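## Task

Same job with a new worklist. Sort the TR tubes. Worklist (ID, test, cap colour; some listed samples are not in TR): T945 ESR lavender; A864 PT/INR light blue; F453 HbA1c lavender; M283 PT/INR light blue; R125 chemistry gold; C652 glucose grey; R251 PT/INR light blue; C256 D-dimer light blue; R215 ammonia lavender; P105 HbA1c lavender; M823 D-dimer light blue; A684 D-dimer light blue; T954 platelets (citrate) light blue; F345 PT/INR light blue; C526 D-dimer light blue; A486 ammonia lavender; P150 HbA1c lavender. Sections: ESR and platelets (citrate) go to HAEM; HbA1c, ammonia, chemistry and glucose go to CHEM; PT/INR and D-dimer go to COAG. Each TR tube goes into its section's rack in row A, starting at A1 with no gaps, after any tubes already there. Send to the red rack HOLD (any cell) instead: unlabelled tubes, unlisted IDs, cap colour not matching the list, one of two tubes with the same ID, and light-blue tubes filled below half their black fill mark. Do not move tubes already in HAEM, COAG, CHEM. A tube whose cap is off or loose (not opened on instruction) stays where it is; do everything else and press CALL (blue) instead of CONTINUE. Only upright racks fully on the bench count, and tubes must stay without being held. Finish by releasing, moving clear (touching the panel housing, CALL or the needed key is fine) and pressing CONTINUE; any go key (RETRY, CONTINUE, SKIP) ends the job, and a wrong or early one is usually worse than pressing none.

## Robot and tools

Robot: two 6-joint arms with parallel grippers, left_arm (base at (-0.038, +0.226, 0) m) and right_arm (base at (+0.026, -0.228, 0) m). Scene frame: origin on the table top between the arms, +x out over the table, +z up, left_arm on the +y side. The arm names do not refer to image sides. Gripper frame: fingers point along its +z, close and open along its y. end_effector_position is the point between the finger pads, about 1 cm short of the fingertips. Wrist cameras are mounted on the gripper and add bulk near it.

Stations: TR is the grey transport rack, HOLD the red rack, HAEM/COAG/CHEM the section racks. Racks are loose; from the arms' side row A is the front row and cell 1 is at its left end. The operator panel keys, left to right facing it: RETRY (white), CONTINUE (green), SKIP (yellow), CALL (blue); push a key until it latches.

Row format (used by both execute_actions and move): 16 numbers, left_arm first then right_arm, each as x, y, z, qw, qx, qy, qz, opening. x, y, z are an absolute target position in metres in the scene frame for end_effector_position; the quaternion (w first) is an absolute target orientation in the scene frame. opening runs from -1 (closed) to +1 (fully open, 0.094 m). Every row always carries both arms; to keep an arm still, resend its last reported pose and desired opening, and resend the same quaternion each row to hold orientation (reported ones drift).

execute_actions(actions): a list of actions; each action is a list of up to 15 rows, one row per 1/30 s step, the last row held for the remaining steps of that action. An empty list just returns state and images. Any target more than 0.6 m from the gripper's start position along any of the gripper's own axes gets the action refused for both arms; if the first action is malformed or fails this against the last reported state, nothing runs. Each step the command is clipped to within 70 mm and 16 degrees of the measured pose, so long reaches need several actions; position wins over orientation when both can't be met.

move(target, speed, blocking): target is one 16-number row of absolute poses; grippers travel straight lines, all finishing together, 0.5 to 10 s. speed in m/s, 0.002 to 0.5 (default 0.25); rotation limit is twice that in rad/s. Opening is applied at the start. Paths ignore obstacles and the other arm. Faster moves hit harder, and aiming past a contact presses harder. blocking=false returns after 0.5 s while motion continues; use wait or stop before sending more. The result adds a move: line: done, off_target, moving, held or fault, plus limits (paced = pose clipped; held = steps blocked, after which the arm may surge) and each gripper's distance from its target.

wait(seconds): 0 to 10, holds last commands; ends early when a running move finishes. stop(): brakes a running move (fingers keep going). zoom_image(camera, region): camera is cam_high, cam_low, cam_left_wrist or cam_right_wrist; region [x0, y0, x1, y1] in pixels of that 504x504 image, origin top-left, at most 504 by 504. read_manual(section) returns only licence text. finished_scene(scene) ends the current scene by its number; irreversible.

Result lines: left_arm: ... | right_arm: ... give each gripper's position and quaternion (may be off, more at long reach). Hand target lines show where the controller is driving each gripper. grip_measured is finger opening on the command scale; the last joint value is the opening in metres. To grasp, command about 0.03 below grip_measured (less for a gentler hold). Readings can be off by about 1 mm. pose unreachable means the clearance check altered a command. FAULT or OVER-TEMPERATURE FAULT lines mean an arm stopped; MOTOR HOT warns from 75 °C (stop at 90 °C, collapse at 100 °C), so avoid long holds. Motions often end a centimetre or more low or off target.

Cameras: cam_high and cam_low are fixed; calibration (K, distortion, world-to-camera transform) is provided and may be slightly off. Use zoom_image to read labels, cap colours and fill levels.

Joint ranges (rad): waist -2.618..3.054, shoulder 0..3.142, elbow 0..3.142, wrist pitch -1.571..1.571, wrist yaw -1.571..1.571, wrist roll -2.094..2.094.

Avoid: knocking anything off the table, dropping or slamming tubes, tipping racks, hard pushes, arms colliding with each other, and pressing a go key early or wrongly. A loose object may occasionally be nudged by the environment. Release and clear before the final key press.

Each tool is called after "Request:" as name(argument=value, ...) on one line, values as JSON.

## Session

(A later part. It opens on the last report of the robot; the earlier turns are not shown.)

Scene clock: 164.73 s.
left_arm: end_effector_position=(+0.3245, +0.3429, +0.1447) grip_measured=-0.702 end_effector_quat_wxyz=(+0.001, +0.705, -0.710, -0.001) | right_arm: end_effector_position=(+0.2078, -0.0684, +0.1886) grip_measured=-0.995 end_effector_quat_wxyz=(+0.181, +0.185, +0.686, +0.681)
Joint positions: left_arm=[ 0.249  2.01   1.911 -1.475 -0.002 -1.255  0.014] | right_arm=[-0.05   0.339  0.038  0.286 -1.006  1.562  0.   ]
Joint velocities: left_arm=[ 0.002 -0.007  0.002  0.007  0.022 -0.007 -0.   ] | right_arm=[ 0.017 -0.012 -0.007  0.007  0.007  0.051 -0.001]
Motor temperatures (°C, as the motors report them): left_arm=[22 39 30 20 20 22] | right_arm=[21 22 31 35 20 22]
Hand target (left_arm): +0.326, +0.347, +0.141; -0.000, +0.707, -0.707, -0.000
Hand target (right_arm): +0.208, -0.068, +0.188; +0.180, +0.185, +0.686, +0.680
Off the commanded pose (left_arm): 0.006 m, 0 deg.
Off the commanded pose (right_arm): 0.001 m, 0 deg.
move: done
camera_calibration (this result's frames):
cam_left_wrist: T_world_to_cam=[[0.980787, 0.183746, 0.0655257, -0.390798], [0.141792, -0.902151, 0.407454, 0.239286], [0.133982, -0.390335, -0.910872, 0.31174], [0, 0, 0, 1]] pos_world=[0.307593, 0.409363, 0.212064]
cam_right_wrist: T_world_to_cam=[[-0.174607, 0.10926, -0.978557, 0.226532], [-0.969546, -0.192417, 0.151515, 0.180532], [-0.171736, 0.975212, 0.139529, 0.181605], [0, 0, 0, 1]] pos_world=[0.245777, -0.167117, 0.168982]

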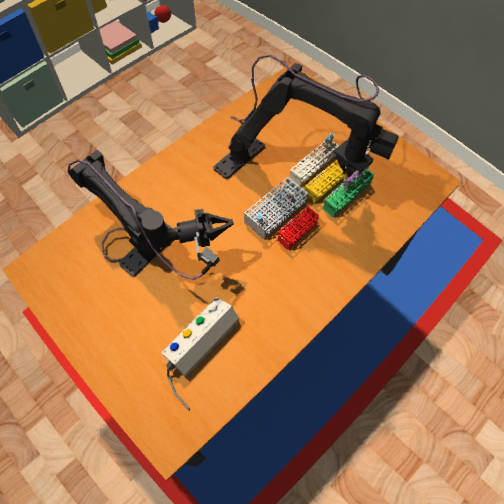

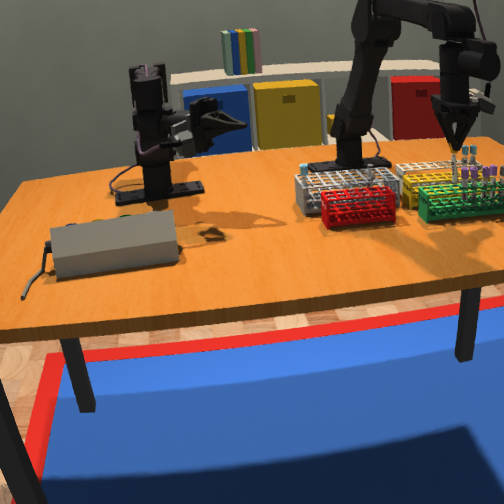

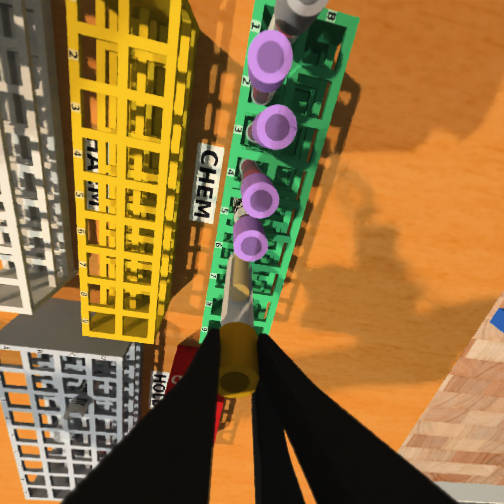

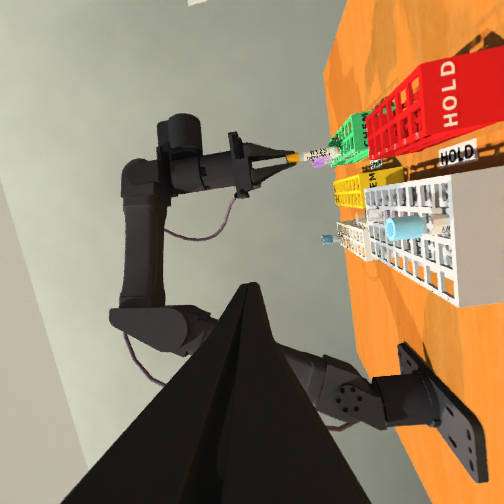

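Request:
move(target=[0.3255,0.3465,0.117,0,-0.707,0.707,0,-0.72,0.2076,-0.0683,0.188,0.180,0.185,0.686,0.680,-1], speed=0.03)

Request:
zoom_image(camera="cam_low", region=[404, 125, 504, 225])

Scene clock: 170.20 s.
left_arm: end_effector_position=(+0.3248, +0.3430, +0.1174) grip_measured=-0.702 end_effector_quat_wxyz=(+0.005, +0.705, -0.710, -0.003) | right_arm: end_effector_position=(+0.2078, -0.0684, +0.1886) grip_measured=-0.995 end_effector_quat_wxyz=(+0.181, +0.185, +0.686, +0.681)
Joint positions: left_arm=[ 0.249  2.01   1.803 -1.375 -0.002 -1.255  0.014] | right_arm=[-0.05   0.339  0.038  0.286 -1.006  1.562  0.   ]
Joint velocities: left_arm=[ 0.002  0.012  0.002  0.037 -0.081  0.095 -0.   ] | right_arm=[-0.012 -0.012  0.002 -0.007  0.007  0.007 -0.001]
Motor temperatures (°C, as the motors report them): left_arm=[22 39 30 20 20 22] | right_arm=[21 22 31 35 20 22]
Hand target (left_arm): +0.325, +0.346, +0.117; -0.000, +0.707, -0.707, -0.000
Hand target (right_arm): +0.208, -0.068, +0.188; +0.180, +0.185, +0.686, +0.680
Off the commanded pose (left_arm): 0.004 m, 1 deg.
Off the commanded pose (right_arm): 0.001 m, 0 deg.
move: done
camera_calibration (this result's frames):
cam_left_wrist: T_world_to_cam=[[0.981278, 0.183903, 0.0572125, -0.388543], [0.145055, -0.901111, 0.408604, 0.248896], [0.126698, -0.392655, -0.910917, 0.290047], [0, 0, 0, 1]] pos_world=[0.308417, 0.409625, 0.184738]
cam_right_wrist: T_world_to_cam=[[-0.174607, 0.10926, -0.978557, 0.226532], [-0.969546, -0.192417, 0.151515, 0.180532], [-0.171736, 0.975212, 0.139529, 0.181605], [0, 0, 0, 1]] pos_world=[0.245777, -0.167117, 0.168982]

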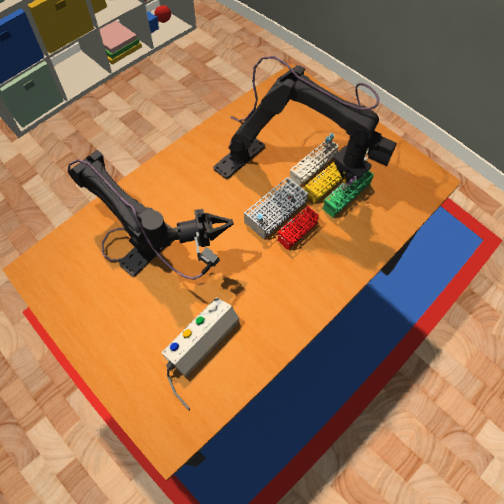

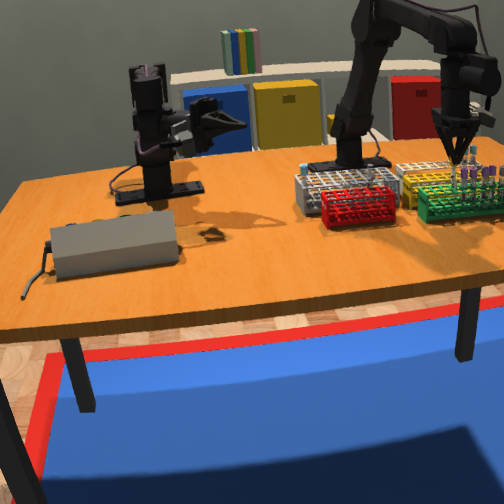

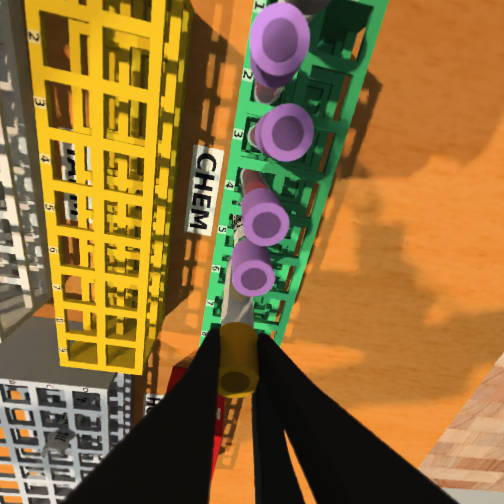

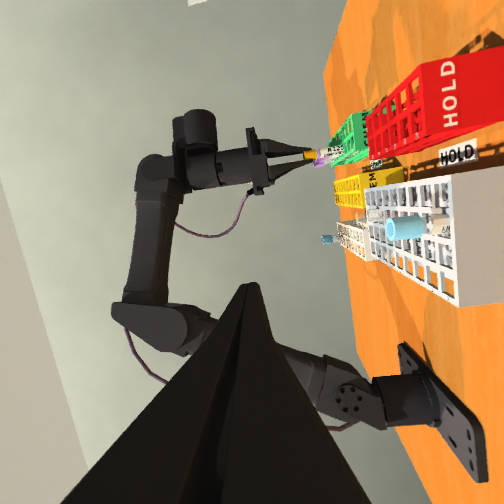

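Region (404, 125, 504, 225) of cam_low's 504x504 image, scaled by 5.040, with more detail than that image has.

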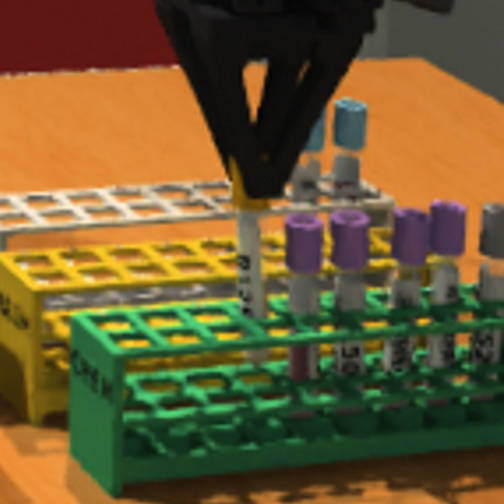

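Request:
move(target=[0.3255,0.3465,0.092,0,-0.707,0.707,0,-0.72,0.2076,-0.0683,0.188,0.180,0.185,0.686,0.680,-1], speed=0.03)

Scene clock: 178.93 s.
left_arm: end_effector_position=(+0.3249, +0.3430, +0.0931) grip_measured=-0.702 end_effector_quat_wxyz=(+0.004, +0.705, -0.710, -0.003) | right_arm: end_effector_position=(+0.2078, -0.0684, +0.1886) grip_measured=-0.995 end_effector_quat_wxyz=(+0.181, +0.185, +0.686, +0.681)
Joint positions: left_arm=[ 0.249  2.01   1.706 -1.276 -0.002 -1.255  0.014] | right_arm=[-0.05   0.339  0.038  0.286 -1.006  1.562  0.   ]
Joint velocities: left_arm=[-0.017  0.007  0.002 -0.007 -0.051  0.007 -0.001] | right_arm=[-0.002 -0.007 -0.002 -0.037  0.037  0.081  0.001]
Motor temperatures (°C, as the motors report them): left_arm=[22 40 29 20 20 22] | right_arm=[21 22 31 35 20 22]
Hand target (left_arm): +0.325, +0.346, +0.092; +0.000, +0.707, -0.707, -0.000
Hand target (right_arm): +0.208, -0.068, +0.188; +0.180, +0.185, +0.686, +0.680
Off the commanded pose (left_arm): 0.004 m, 1 deg.
Off the commanded pose (right_arm): 0.001 m, 0 deg.
move: done
camera_calibration (this result's frames):
cam_left_wrist: T_world_to_cam=[[0.981172, 0.183869, 0.0591022, -0.387377], [0.144313, -0.901348, 0.408345, 0.2592], [0.128354, -0.392128, -0.910912, 0.267158], [0, 0, 0, 1]] pos_world=[0.308387, 0.409616, 0.160409]
cam_right_wrist: T_world_to_cam=[[-0.174607, 0.10926, -0.978557, 0.226532], [-0.969546, -0.192417, 0.151515, 0.180532], [-0.171736, 0.975212, 0.139529, 0.181605], [0, 0, 0, 1]] pos_world=[0.245777, -0.167117, 0.168982]

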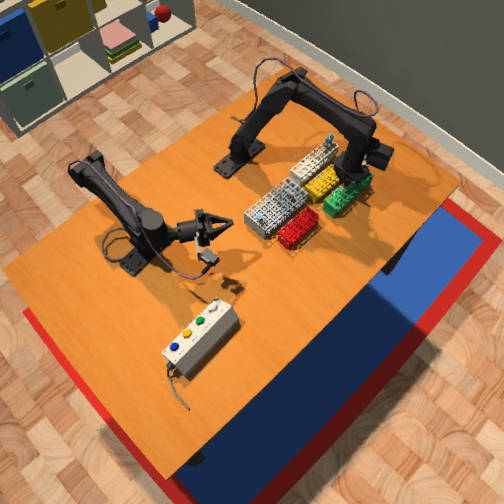

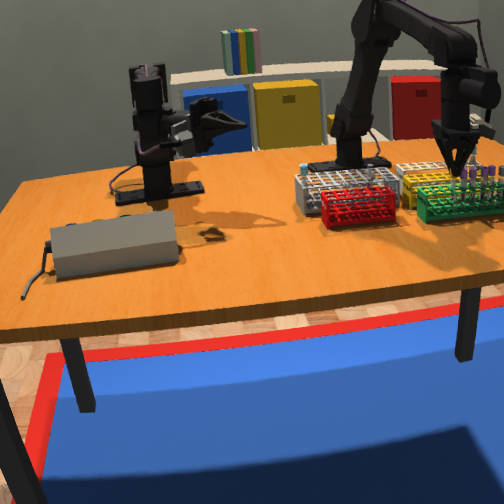

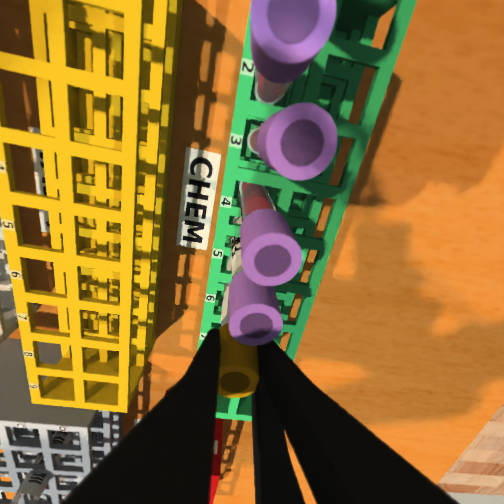

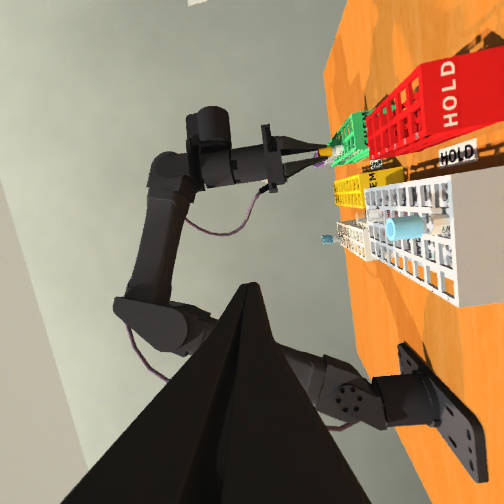

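Request:
execute_actions(actions=[[[0.3255,0.3465,0.091,0,-0.707,0.707,0,-0.70,0.2076,-0.0683,0.188,0.180,0.185,0.686,0.680,-1],[0.3255,0.3465,0.090,0,-0.707,0.707,0,-0.69,0.2076,-0.0683,0.188,0.180,0.185,0.686,0.680,-1],[0.3255,0.3465,0.090,0,-0.707,0.707,0,-0.68,0.2076,-0.0683,0.188,0.180,0.185,0.686,0.680,-1],[0.3255,0.3465,0.090,0,-0.707,0.707,0,-0.67,0.2076,-0.0683,0.188,0.180,0.185,0.686,0.680,-1],[0.3255,0.3465,0.090,0,-0.707,0.707,0,-0.66,0.2076,-0.0683,0.188,0.180,0.185,0.686,0.680,-1],[0.3255,0.3465,0.090,0,-0.707,0.707,0,-0.64,0.2076,-0.0683,0.188,0.180,0.185,0.686,0.680,-1],[0.3255,0.3465,0.090,0,-0.707,0.707,0,-0.61,0.2076,-0.0683,0.188,0.180,0.185,0.686,0.680,-1],[0.3255,0.3465,0.090,0,-0.707,0.707,0,-0.57,0.2076,-0.0683,0.188,0.180,0.185,0.686,0.680,-1],[0.3255,0.3465,0.090,0,-0.707,0.707,0,-0.52,0.2076,-0.0683,0.188,0.180,0.185,0.686,0.680,-1],[0.3255,0.3465,0.090,0,-0.707,0.707,0,-0.46,0.2076,-0.0683,0.188,0.180,0.185,0.686,0.680,-1],[0.3255,0.3465,0.090,0,-0.707,0.707,0,-0.40,0.2076,-0.0683,0.188,0.180,0.185,0.686,0.680,-1]]])

Request:
move(target=[0.3255,0.345,0.145,0,-0.707,0.707,0,-0.40,0.2076,-0.0683,0.188,0.180,0.185,0.686,0.680,-1], speed=0.08)

Scene clock: 201.10 s.
left_arm: end_effector_position=(+0.3270, +0.3437, +0.0931) grip_measured=-0.403 end_effector_quat_wxyz=(-0.000, +0.705, -0.710, -0.001) | right_arm: end_effector_position=(+0.2078, -0.0684, +0.1886) grip_measured=-0.995 end_effector_quat_wxyz=(+0.181, +0.185, +0.686, +0.681)
Joint positions: left_arm=[ 0.249  2.01   1.706 -1.267 -0.002 -1.255  0.028] | right_arm=[-0.05   0.339  0.038  0.286 -1.006  1.562  0.   ]
Joint velocities: left_arm=[-0.007  0.017  0.027  0.037 -0.022 -0.081 -0.   ] | right_arm=[-0.002 -0.002 -0.012  0.022  0.037 -0.022  0.001]
Motor temperatures (°C, as the motors report them): left_arm=[22 40 29 20 20 22] | right_arm=[21 22 32 35 20 22]
Hand target (left_arm): +0.325, +0.346, +0.090; +0.000, +0.707, -0.707, -0.000
Hand target (right_arm): +0.208, -0.068, +0.188; +0.180, +0.185, +0.686, +0.680
Off the commanded pose (left_arm): 0.004 m, 0 deg.
Off the commanded pose (right_arm): 0.001 m, 0 deg.
camera_calibration (this result's frames):
cam_left_wrist: T_world_to_cam=[[0.980642, 0.1837, 0.0677922, -0.390115], [0.140904, -0.902434, 0.407136, 0.261102], [0.135969, -0.389702, -0.910848, 0.26381], [0, 0, 0, 1]] pos_world=[0.309903, 0.410098, 0.160434]
cam_right_wrist: T_world_to_cam=[[-0.174607, 0.10926, -0.978557, 0.226532], [-0.969546, -0.192417, 0.151515, 0.180532], [-0.171736, 0.975212, 0.139529, 0.181605], [0, 0, 0, 1]] pos_world=[0.245777, -0.167117, 0.168982]

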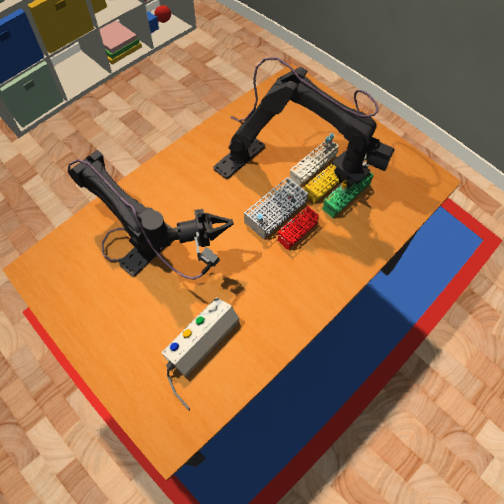

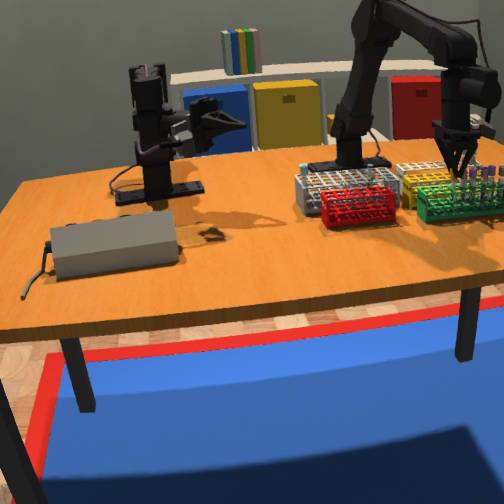

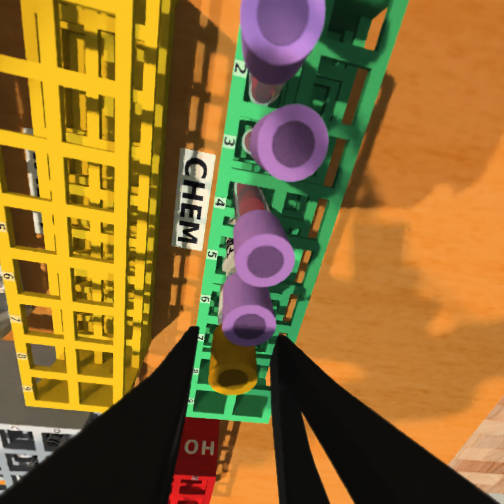

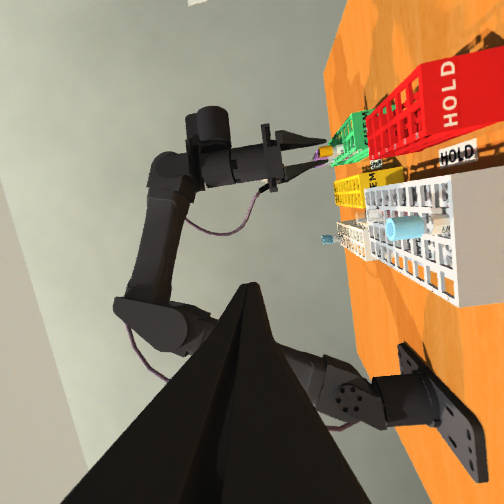

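Scene clock: 202.30 s.
left_arm: end_effector_position=(+0.3253, +0.3431, +0.1397) grip_measured=-0.403 end_effector_quat_wxyz=(+0.001, +0.705, -0.710, -0.001) | right_arm: end_effector_position=(+0.2078, -0.0684, +0.1886) grip_measured=-0.995 end_effector_quat_wxyz=(+0.181, +0.185, +0.686, +0.681)
Joint positions: left_arm=[ 0.249  2.01   1.891 -1.455 -0.002 -1.255  0.028] | right_arm=[-0.05   0.339  0.038  0.286 -1.006  1.562  0.   ]
Joint velocities: left_arm=[-0.022  0.032 -0.012  0.066 -0.11   0.037  0.   ] | right_arm=[-0.007 -0.007 -0.007 -0.022  0.037  0.066  0.   ]
Motor temperatures (°C, as the motors report them): left_arm=[22 40 29 20 20 22] | right_arm=[21 22 32 35 20 22]
Hand target (left_arm): +0.326, +0.345, +0.145; -0.000, +0.707, -0.707, +0.000
Hand target (right_arm): +0.208, -0.068, +0.188; +0.180, +0.185, +0.686, +0.680
Off the commanded pose (left_arm): 0.006 m, 0 deg.
Off the commanded pose (right_arm): 0.001 m, 0 deg.
move: done
camera_calibration (this result's frames):
cam_left_wrist: T_world_to_cam=[[0.980763, 0.183739, 0.0659035, -0.391259], [0.141644, -0.902198, 0.407402, 0.241483], [0.134313, -0.39023, -0.910868, 0.30707], [0, 0, 0, 1]] pos_world=[0.308285, 0.409583, 0.207105]
cam_right_wrist: T_world_to_cam=[[-0.174607, 0.10926, -0.978557, 0.226532], [-0.969546, -0.192417, 0.151515, 0.180532], [-0.171736, 0.975212, 0.139529, 0.181605], [0, 0, 0, 1]] pos_world=[0.245777, -0.167117, 0.168982]

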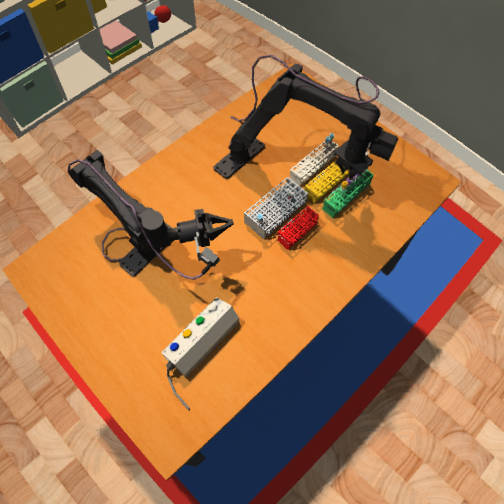

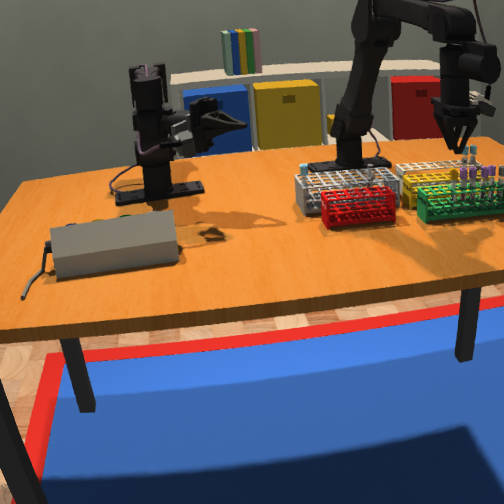

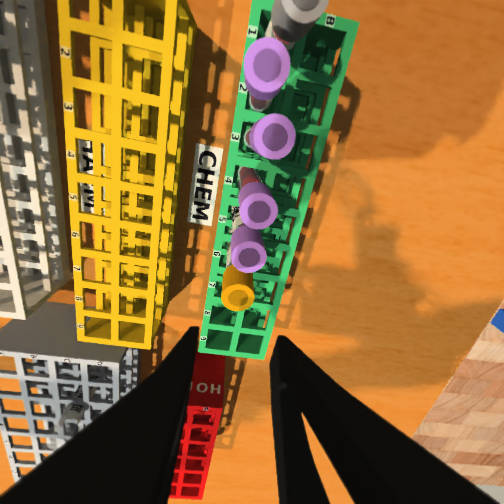

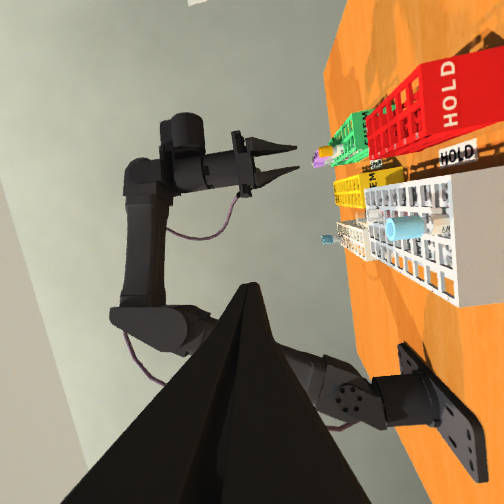

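Request:
move(target=[0.224,0.060,0.13,0,-0.5,0.866,0,-0.38,0.2076,-0.0683,0.188,0.180,0.185,0.686,0.680,-1], speed=0.2)

Scene clock: 212.70 s.
left_arm: end_effector_position=(+0.2148, +0.0638, +0.1242) grip_measured=-0.383 end_effector_quat_wxyz=(-0.015, -0.497, +0.868, +0.013) | right_arm: end_effector_position=(+0.2078, -0.0684, +0.1886) grip_measured=-0.995 end_effector_quat_wxyz=(+0.181, +0.185, +0.686, +0.681)
Joint positions: left_arm=[-0.624  1.715  1.446 -1.339  0.015 -1.605  0.029] | right_arm=[-0.05   0.339  0.038  0.286 -1.006  1.562  0.   ]
Joint velocities: left_arm=[-0.007 -0.017 -0.017 -0.037  0.007 -0.095 -0.001] | right_arm=[-0.007 -0.007 -0.012 -0.022 -0.022  0.037  0.001]
Motor temperatures (°C, as the motors report them): left_arm=[22 40 30 20 20 22] | right_arm=[21 22 32 35 20 22]
Hand target (left_arm): +0.220, +0.060, +0.130; -0.006, -0.500, +0.866, +0.000
Hand target (right_arm): +0.208, -0.068, +0.188; +0.180, +0.185, +0.686, +0.680
Off the commanded pose (left_arm): 0.012 m, 2 deg.
Off the commanded pose (right_arm): 0.001 m, 0 deg.
move: off_target (left_arm)
camera_calibration (this result's frames):
cam_left_wrist: T_world_to_cam=[[0.943195, -0.331026, 0.0283872, -0.185011], [-0.312427, -0.854637, 0.41471, 0.10502], [-0.113019, -0.400021, -0.909511, 0.252347], [0, 0, 0, 1]] pos_world=[0.235832, 0.129455, 0.191211]
cam_right_wrist: T_world_to_cam=[[-0.174607, 0.10926, -0.978557, 0.226532], [-0.969546, -0.192417, 0.151515, 0.180532], [-0.171736, 0.975212, 0.139529, 0.181605], [0, 0, 0, 1]] pos_world=[0.245777, -0.167117, 0.168982]

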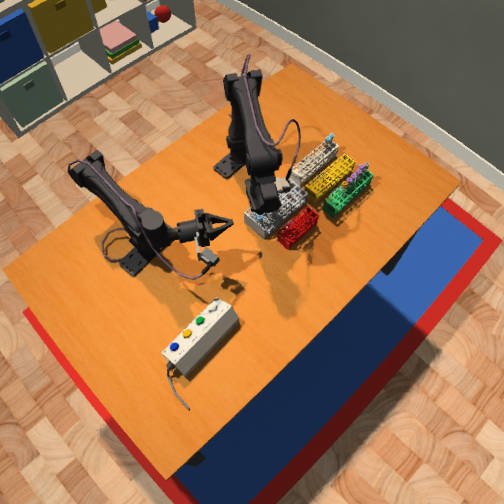

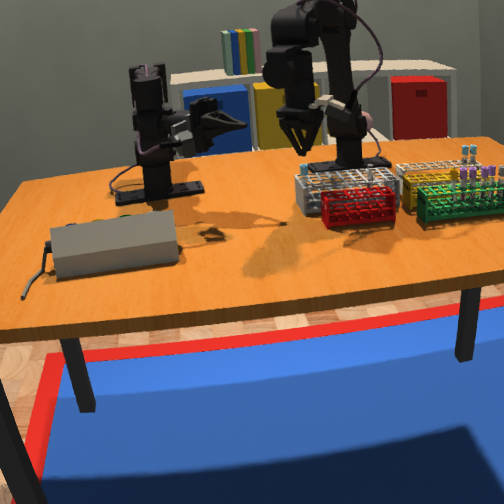

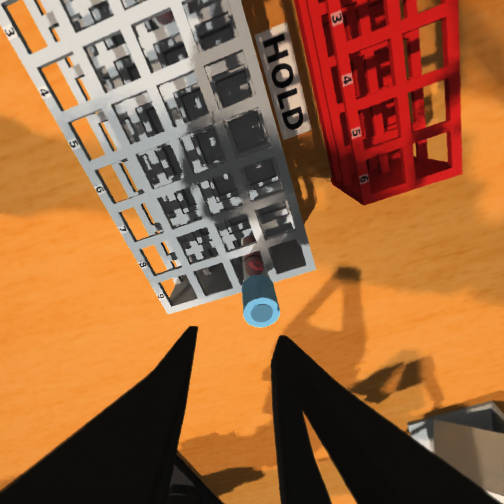

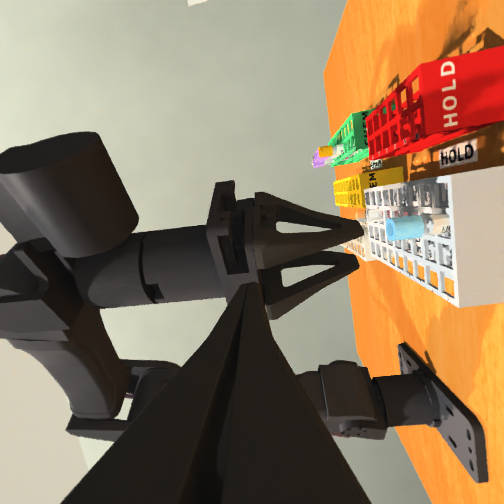

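Request:
move(target=[0.225,0.056,0.114,0,-0.5,0.866,0,-0.38,0.2076,-0.0683,0.188,0.180,0.185,0.686,0.680,-1], speed=0.05)

Scene clock: 218.70 s.
left_arm: end_effector_position=(+0.2248, +0.0574, +0.1203) grip_measured=-0.383 end_effector_quat_wxyz=(-0.004, -0.502, +0.865, -0.008) | right_arm: end_effector_position=(+0.2078, -0.0684, +0.1886) grip_measured=-0.995 end_effector_quat_wxyz=(+0.181, +0.185, +0.686, +0.681)
Joint positions: left_arm=[-0.624  1.715  1.431 -1.276  0.015 -1.616  0.029] | right_arm=[-0.05   0.339  0.038  0.286 -1.006  1.562  0.   ]
Joint velocities: left_arm=[-0.027  0.027 -0.002 -0.007 -0.051 -0.022 -0.   ] | right_arm=[-0.032 -0.017  0.002 -0.007 -0.037 -0.007  0.001]
Motor temperatures (°C, as the motors report them): left_arm=[22 39 30 20 20 22] | right_arm=[21 22 32 36 20 22]
Hand target (left_arm): +0.225, +0.056, +0.114; -0.000, -0.500, +0.866, -0.000
Hand target (right_arm): +0.208, -0.068, +0.188; +0.180, +0.185, +0.686, +0.680
Off the commanded pose (left_arm): 0.006 m, 1 deg.
Off the commanded pose (right_arm): 0.001 m, 0 deg.
move: done
camera_calibration (this result's frames):
cam_left_wrist: T_world_to_cam=[[0.944574, -0.319624, 0.0749709, -0.202969], [-0.320335, -0.847317, 0.423603, 0.104648], [-0.0718695, -0.42414, -0.90274, 0.238698], [0, 0, 0, 1]] pos_world=[0.242397, 0.125038, 0.18637]
cam_right_wrist: T_world_to_cam=[[-0.174607, 0.10926, -0.978557, 0.226532], [-0.969546, -0.192417, 0.151515, 0.180532], [-0.171736, 0.975212, 0.139529, 0.181605], [0, 0, 0, 1]] pos_world=[0.245777, -0.167117, 0.168982]

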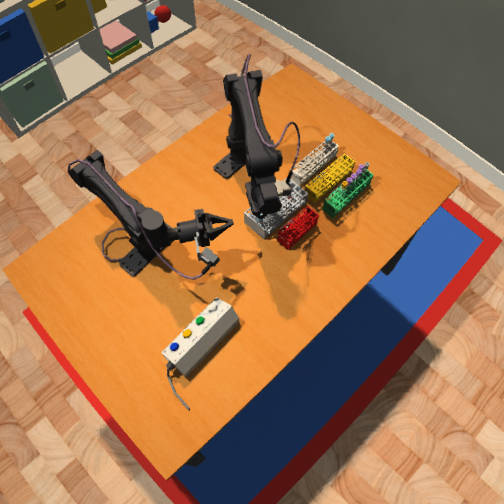

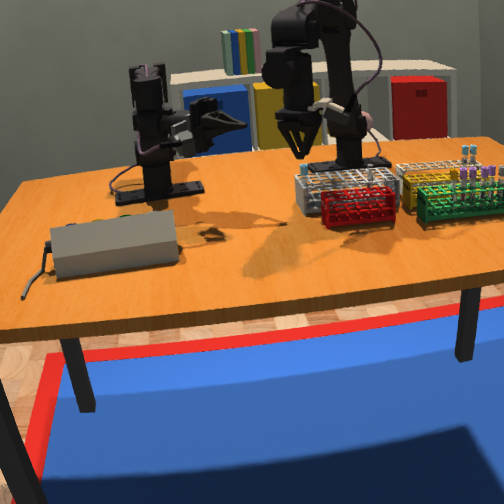

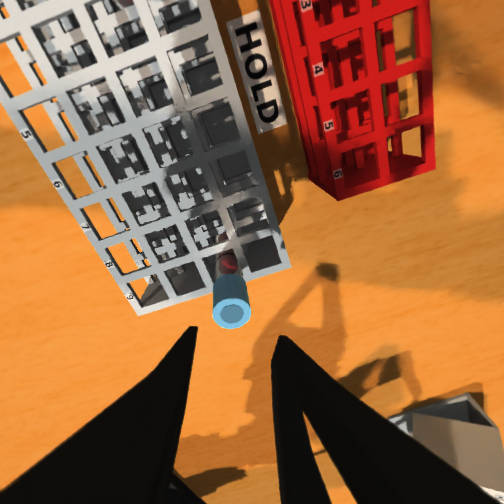

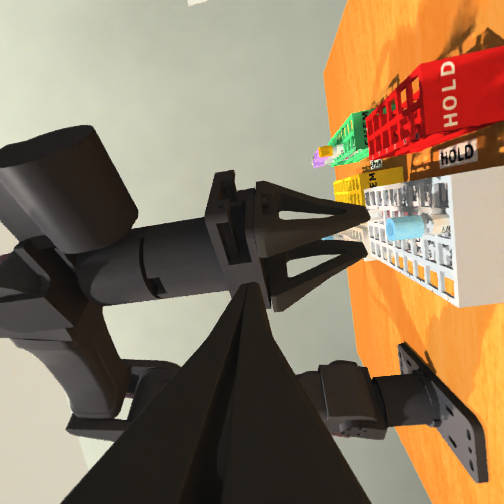

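Request:
move(target=[0.2225,0.058,0.088,0,-0.5,0.866,0,-0.38,0.2076,-0.0683,0.188,0.180,0.185,0.686,0.680,-1], speed=0.05)

Scene clock: 224.27 s.
left_arm: end_effector_position=(+0.2223, +0.0590, +0.0939) grip_measured=-0.383 end_effector_quat_wxyz=(-0.004, -0.502, +0.865, -0.007) | right_arm: end_effector_position=(+0.2078, -0.0684, +0.1886) grip_measured=-0.995 end_effector_quat_wxyz=(+0.181, +0.185, +0.686, +0.681)
Joint positions: left_arm=[-0.624  1.715  1.325 -1.172  0.015 -1.616  0.029] | right_arm=[-0.05   0.339  0.038  0.286 -1.006  1.562  0.   ]
Joint velocities: left_arm=[-0.022 -0.002  0.002  0.168 -0.051 -0.037 -0.   ] | right_arm=[-0.002 -0.022 -0.002  0.037 -0.081 -0.007 -0.   ]
Motor temperatures (°C, as the motors report them): left_arm=[22 38 30 20 20 22] | right_arm=[21 22 32 36 20 22]
Hand target (left_arm): +0.222, +0.058, +0.088; -0.000, -0.500, +0.866, +0.000
Hand target (right_arm): +0.208, -0.068, +0.188; +0.180, +0.185, +0.686, +0.680
Off the commanded pose (left_arm): 0.006 m, 1 deg.
Off the commanded pose (right_arm): 0.001 m, 0 deg.
move: done
camera_calibration (this result's frames):
cam_left_wrist: T_world_to_cam=[[0.94467, -0.319684, 0.0734923, -0.19801], [-0.31979, -0.847663, 0.423323, 0.116306], [-0.0730332, -0.423403, -0.902993, 0.215573], [0, 0, 0, 1]] pos_world=[0.239992, 0.126562, 0.159978]
cam_right_wrist: T_world_to_cam=[[-0.174607, 0.10926, -0.978557, 0.226532], [-0.969546, -0.192417, 0.151515, 0.180532], [-0.171736, 0.975212, 0.139529, 0.181605], [0, 0, 0, 1]] pos_world=[0.245777, -0.167117, 0.168982]

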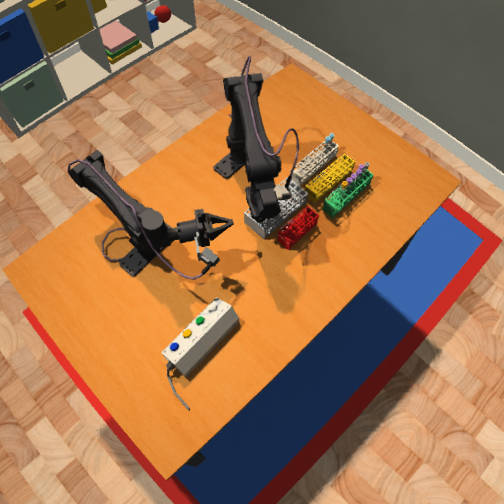

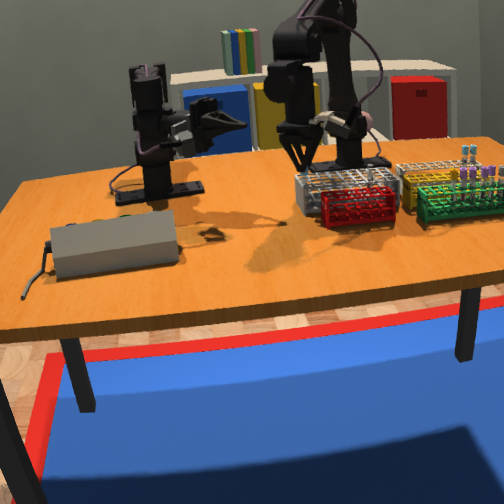

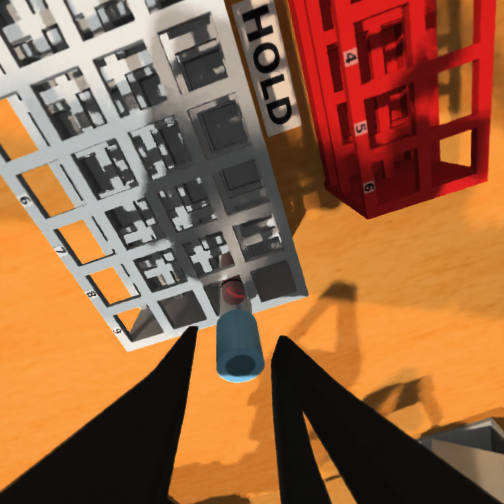

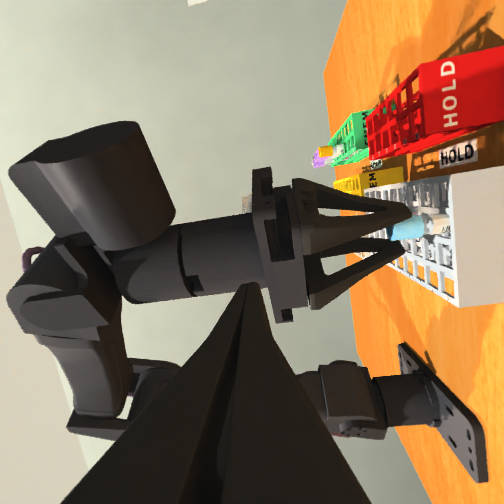

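Request:
execute_actions(actions=[[[0.222,0.0585,0.087,0,-0.5,0.866,0,-0.42,0.2076,-0.0683,0.188,0.180,0.185,0.686,0.680,-1],[0.2215,0.0585,0.086,0,-0.5,0.866,0,-0.45,0.2076,-0.0683,0.188,0.180,0.185,0.686,0.680,-1],[0.221,0.059,0.085,0,-0.5,0.866,0,-0.48,0.2076,-0.0683,0.188,0.180,0.185,0.686,0.680,-1],[0.2205,0.059,0.084,0,-0.5,0.866,0,-0.51,0.2076,-0.0683,0.188,0.180,0.185,0.686,0.680,-1],[0.2205,0.059,0.084,0,-0.5,0.866,0,-0.54,0.2076,-0.0683,0.188,0.180,0.185,0.686,0.680,-1],[0.2205,0.059,0.084,0,-0.5,0.866,0,-0.57,0.2076,-0.0683,0.188,0.180,0.185,0.686,0.680,-1],[0.2205,0.059,0.084,0,-0.5,0.866,0,-0.60,0.2076,-0.0683,0.188,0.180,0.185,0.686,0.680,-1],[0.2205,0.059,0.084,0,-0.5,0.866,0,-0.62,0.2076,-0.0683,0.188,0.180,0.185,0.686,0.680,-1],[0.2205,0.059,0.084,0,-0.5,0.866,0,-0.64,0.2076,-0.0683,0.188,0.180,0.185,0.686,0.680,-1],[0.2205,0.059,0.084,0,-0.5,0.866,0,-0.66,0.2076,-0.0683,0.188,0.180,0.185,0.686,0.680,-1],[0.2205,0.059,0.084,0,-0.5,0.866,0,-0.675,0.2076,-0.0683,0.188,0.180,0.185,0.686,0.680,-1],[0.2205,0.059,0.084,0,-0.5,0.866,0,-0.69,0.2076,-0.0683,0.188,0.180,0.185,0.686,0.680,-1],[0.2205,0.059,0.084,0,-0.5,0.866,0,-0.70,0.2076,-0.0683,0.188,0.180,0.185,0.686,0.680,-1],[0.2205,0.059,0.084,0,-0.5,0.866,0,-0.71,0.2076,-0.0683,0.188,0.180,0.185,0.686,0.680,-1],[0.2205,0.059,0.084,0,-0.5,0.866,0,-0.72,0.2076,-0.0683,0.188,0.180,0.185,0.686,0.680,-1]]])

Request:
move(target=[0.220,0.060,0.185,0,-0.5,0.866,0,-0.72,0.2076,-0.0683,0.188,0.180,0.185,0.686,0.680,-1], speed=0.07)

Scene clock: 244.33 s.
left_arm: end_effector_position=(+0.2205, +0.0602, +0.0883) grip_measured=-0.699 end_effector_quat_wxyz=(-0.006, -0.502, +0.865, -0.005) | right_arm: end_effector_position=(+0.2078, -0.0684, +0.1886) grip_measured=-0.995 end_effector_quat_wxyz=(+0.181, +0.185, +0.686, +0.681)
Joint positions: left_arm=[-0.624  1.715  1.303 -1.155  0.015 -1.616  0.014] | right_arm=[-0.05   0.339  0.038  0.286 -1.006  1.562  0.   ]
Joint velocities: left_arm=[ 0.002  0.012 -0.002  0.022 -0.022 -0.007 -0.006] | right_arm=[ 0.017 -0.007  0.007 -0.022  0.007 -0.051  0.001]
Motor temperatures (°C, as the motors report them): left_arm=[22 36 29 20 20 22] | right_arm=[21 22 32 36 20 22]
Hand target (left_arm): +0.220, +0.059, +0.084; -0.000, -0.500, +0.866, -0.000
Hand target (right_arm): +0.208, -0.068, +0.188; +0.180, +0.185, +0.686, +0.680
Off the commanded pose (left_arm): 0.004 m, 1 deg.
Off the commanded pose (right_arm): 0.001 m, 0 deg.
camera_calibration (this result's frames):
cam_left_wrist: T_world_to_cam=[[0.94509, -0.319513, 0.06868, -0.195201], [-0.317692, -0.848907, 0.422408, 0.118768], [-0.0766616, -0.421032, -0.9038, 0.211589], [0, 0, 0, 1]] pos_world=[0.238435, 0.12754, 0.154472]
cam_right_wrist: T_world_to_cam=[[-0.174607, 0.10926, -0.978557, 0.226532], [-0.969546, -0.192417, 0.151515, 0.180532], [-0.171736, 0.975212, 0.139529, 0.181605], [0, 0, 0, 1]] pos_world=[0.245777, -0.167117, 0.168982]

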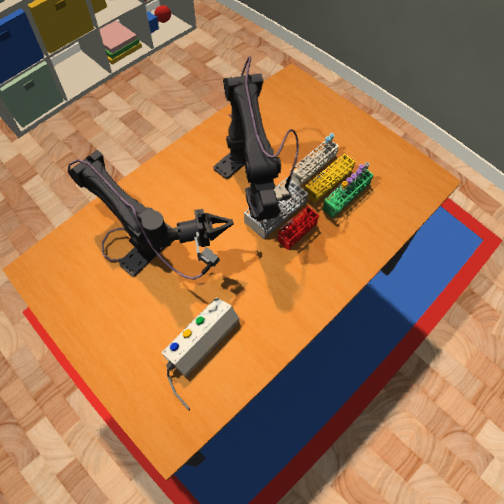

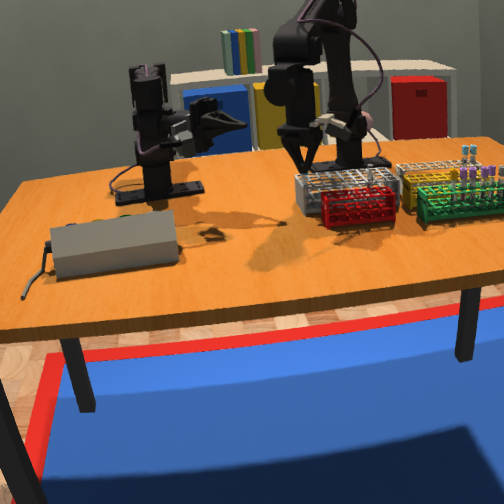

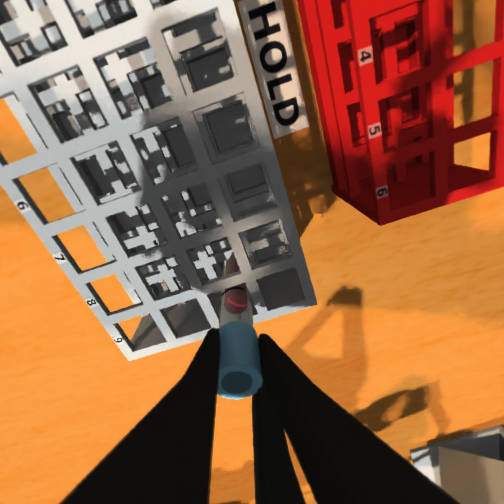

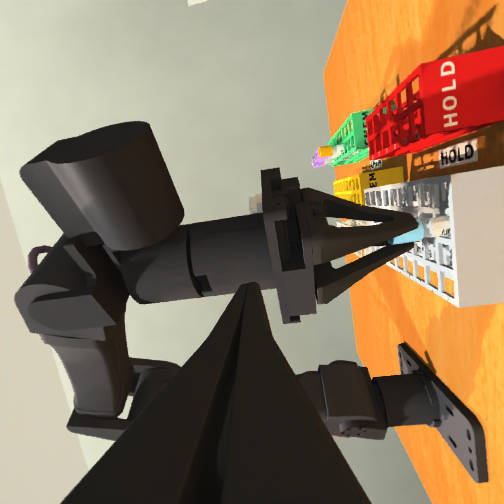

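Scene clock: 246.23 s.
left_arm: end_effector_position=(+0.2200, +0.0605, +0.1816) grip_measured=-0.701 end_effector_quat_wxyz=(-0.005, -0.502, +0.865, -0.006) | right_arm: end_effector_position=(+0.2078, -0.0684, +0.1886) grip_measured=-0.995 end_effector_quat_wxyz=(+0.181, +0.185, +0.686, +0.681)
Joint positions: left_arm=[-0.624  1.715  1.675 -1.524  0.015 -1.616  0.014] | right_arm=[-0.05   0.339  0.038  0.286 -1.006  1.562  0.   ]
Joint velocities: left_arm=[ 0.012 -0.012 -0.002 -0.037 -0.051 -0.007  0.   ] | right_arm=[-0.012 -0.012  0.017 -0.007 -0.037 -0.066  0.001]
Motor temperatures (°C, as the motors report them): left_arm=[22 36 29 20 20 22] | right_arm=[21 22 32 36 20 22]
Hand target (left_arm): +0.220, +0.060, +0.185; +0.000, -0.500, +0.866, -0.000
Hand target (right_arm): +0.208, -0.068, +0.188; +0.180, +0.185, +0.686, +0.680
Off the commanded pose (left_arm): 0.003 m, 1 deg.
Off the commanded pose (right_arm): 0.001 m, 0 deg.
move: done
camera_calibration (this result's frames):
cam_left_wrist: T_world_to_cam=[[0.944909, -0.319398, 0.0716379, -0.201577], [-0.318782, -0.848217, 0.422974, 0.0795284], [-0.0743325, -0.422508, -0.903306, 0.29555], [0, 0, 0, 1]] pos_world=[0.237793, 0.127946, 0.247774]
cam_right_wrist: T_world_to_cam=[[-0.174607, 0.10926, -0.978557, 0.226532], [-0.969546, -0.192417, 0.151515, 0.180532], [-0.171736, 0.975212, 0.139529, 0.181605], [0, 0, 0, 1]] pos_world=[0.245777, -0.167117, 0.168982]

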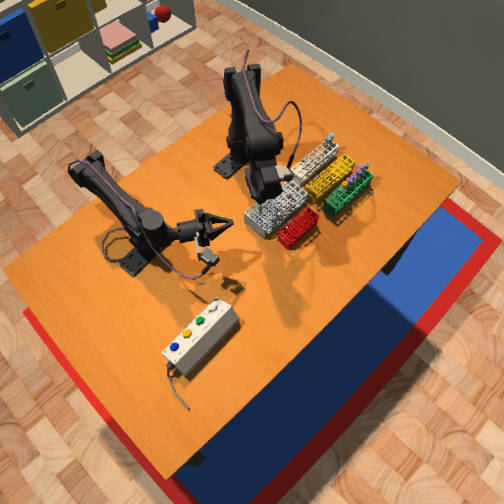

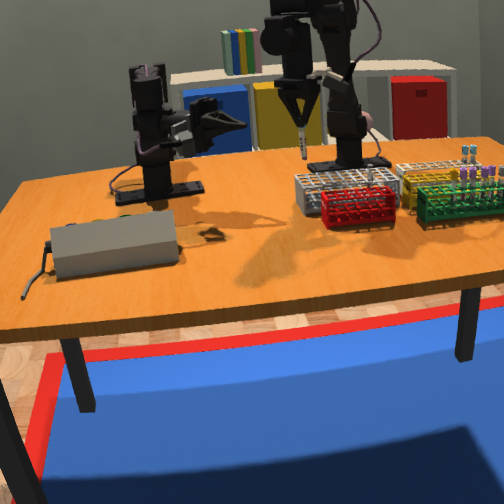

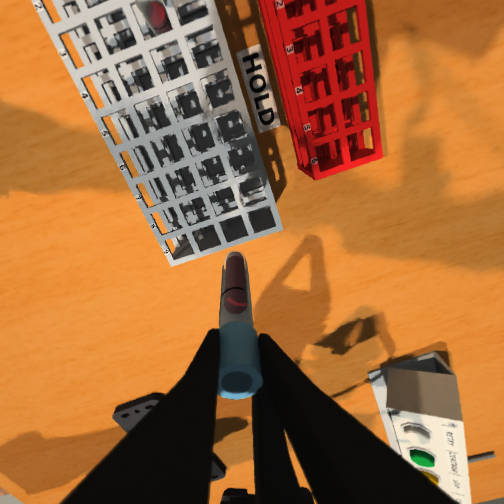

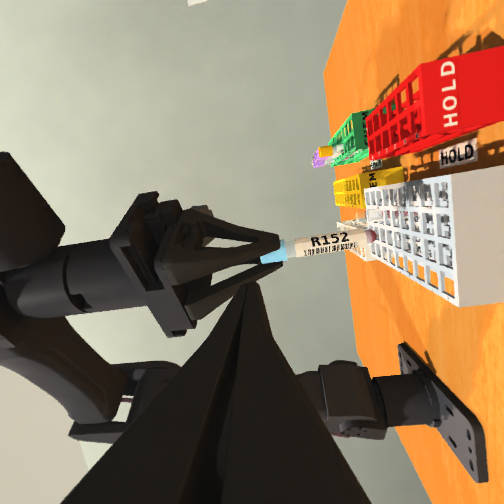

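Request:
move(target=[0.297,0.107,0.15,0,-0.5,0.866,0,-0.72,0.29,-0.375,0.155,0.33,0,0.944,0,-1], speed=0.25)

Request:
zoom_image(camera="cam_left_wrist", region=[180, 180, 300, 330])

Scene clock: 268.67 s.
left_arm: end_effector_position=(+0.2867, +0.1038, +0.1460) grip_measured=-0.701 end_effector_quat_wxyz=(-0.014, -0.499, +0.867, +0.007) | right_arm: end_effector_position=(+0.2916, -0.3736, +0.1518) grip_measured=-0.995 end_effector_quat_wxyz=(+0.335, +0.008, +0.942, +0.005)
Joint positions: left_arm=[-0.415  1.891  1.751 -1.458  0.012 -1.4    0.014] | right_arm=[-0.86   1.201  0.905 -0.746 -0.457 -0.625  0.   ]
Joint velocities: left_arm=[ 0.012 -0.002 -0.002 -0.066 -0.022 -0.037  0.001] | right_arm=[ 0.002 -0.017  0.002 -0.081 -0.022 -0.051 -0.001]
Motor temperatures (°C, as the motors report them): left_arm=[22 36 31 20 20 22] | right_arm=[21 22 32 35 20 22]
Hand target (left_arm): +0.298, +0.107, +0.150; +0.002, -0.500, +0.866, -0.001
Hand target (right_arm): +0.293, -0.378, +0.153; +0.336, +0.006, +0.942, +0.001
Off the commanded pose (left_arm): 0.012 m, 2 deg.
Off the commanded pose (right_arm): 0.004 m, 1 deg.
move: off_target (left_arm); limits=paced
camera_calibration (this result's frames):
cam_left_wrist: T_world_to_cam=[[0.944146, -0.32705, 0.0403292, -0.242577], [-0.313018, -0.851849, 0.419969, 0.151801], [-0.102996, -0.409135, -0.906642, 0.29397], [0, 0, 0, 1]] pos_world=[0.306822, 0.17025, 0.212557]
cam_right_wrist: T_world_to_cam=[[-0.158955, -0.975277, -0.153518, -0.296465], [-0.987216, 0.15516, 0.0364759, 0.361077], [-0.0117544, 0.157353, -0.987472, 0.317605], [0, 0, 0, 1]] pos_world=[0.31307, -0.395137, 0.254943]

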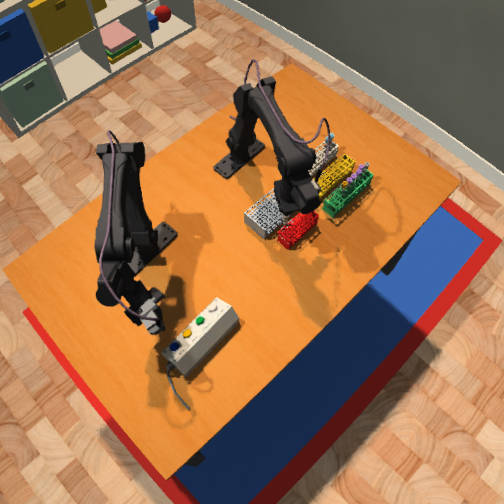

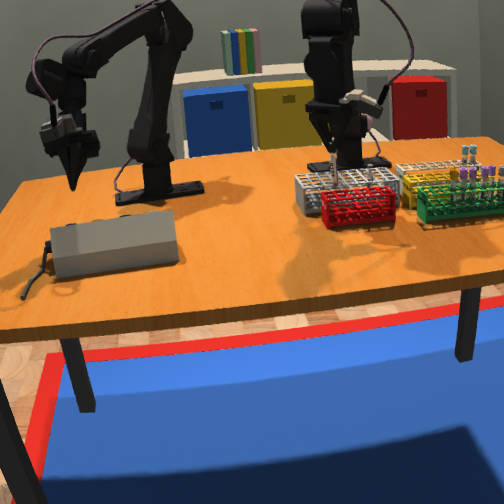

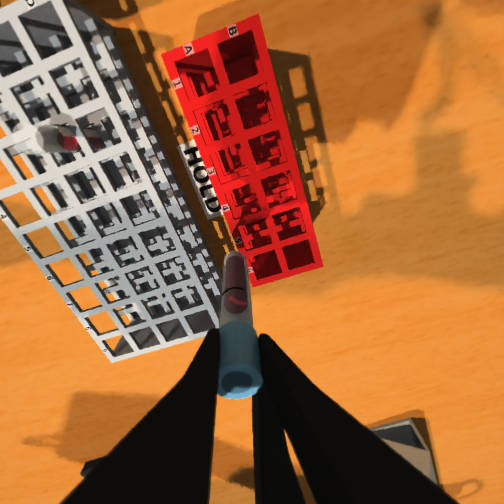

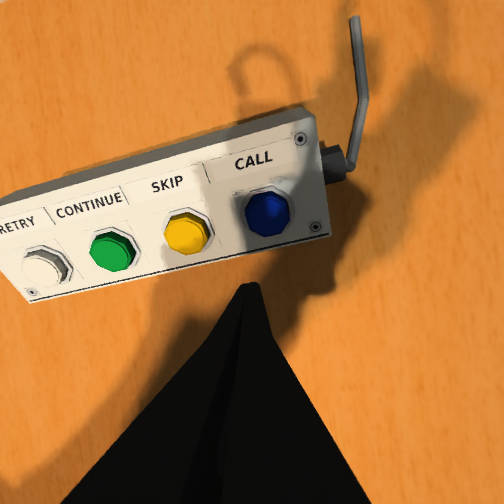

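Region (180, 180, 300, 330) of cam_left_wrist's 504x504 image, scaled by 3.360, with more detail than that image has; it fills the left 403 columns of this view, and the rest is white.

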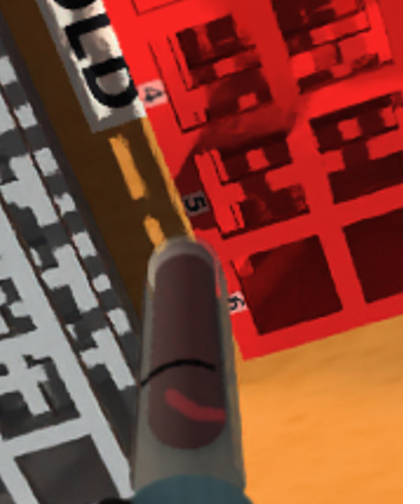

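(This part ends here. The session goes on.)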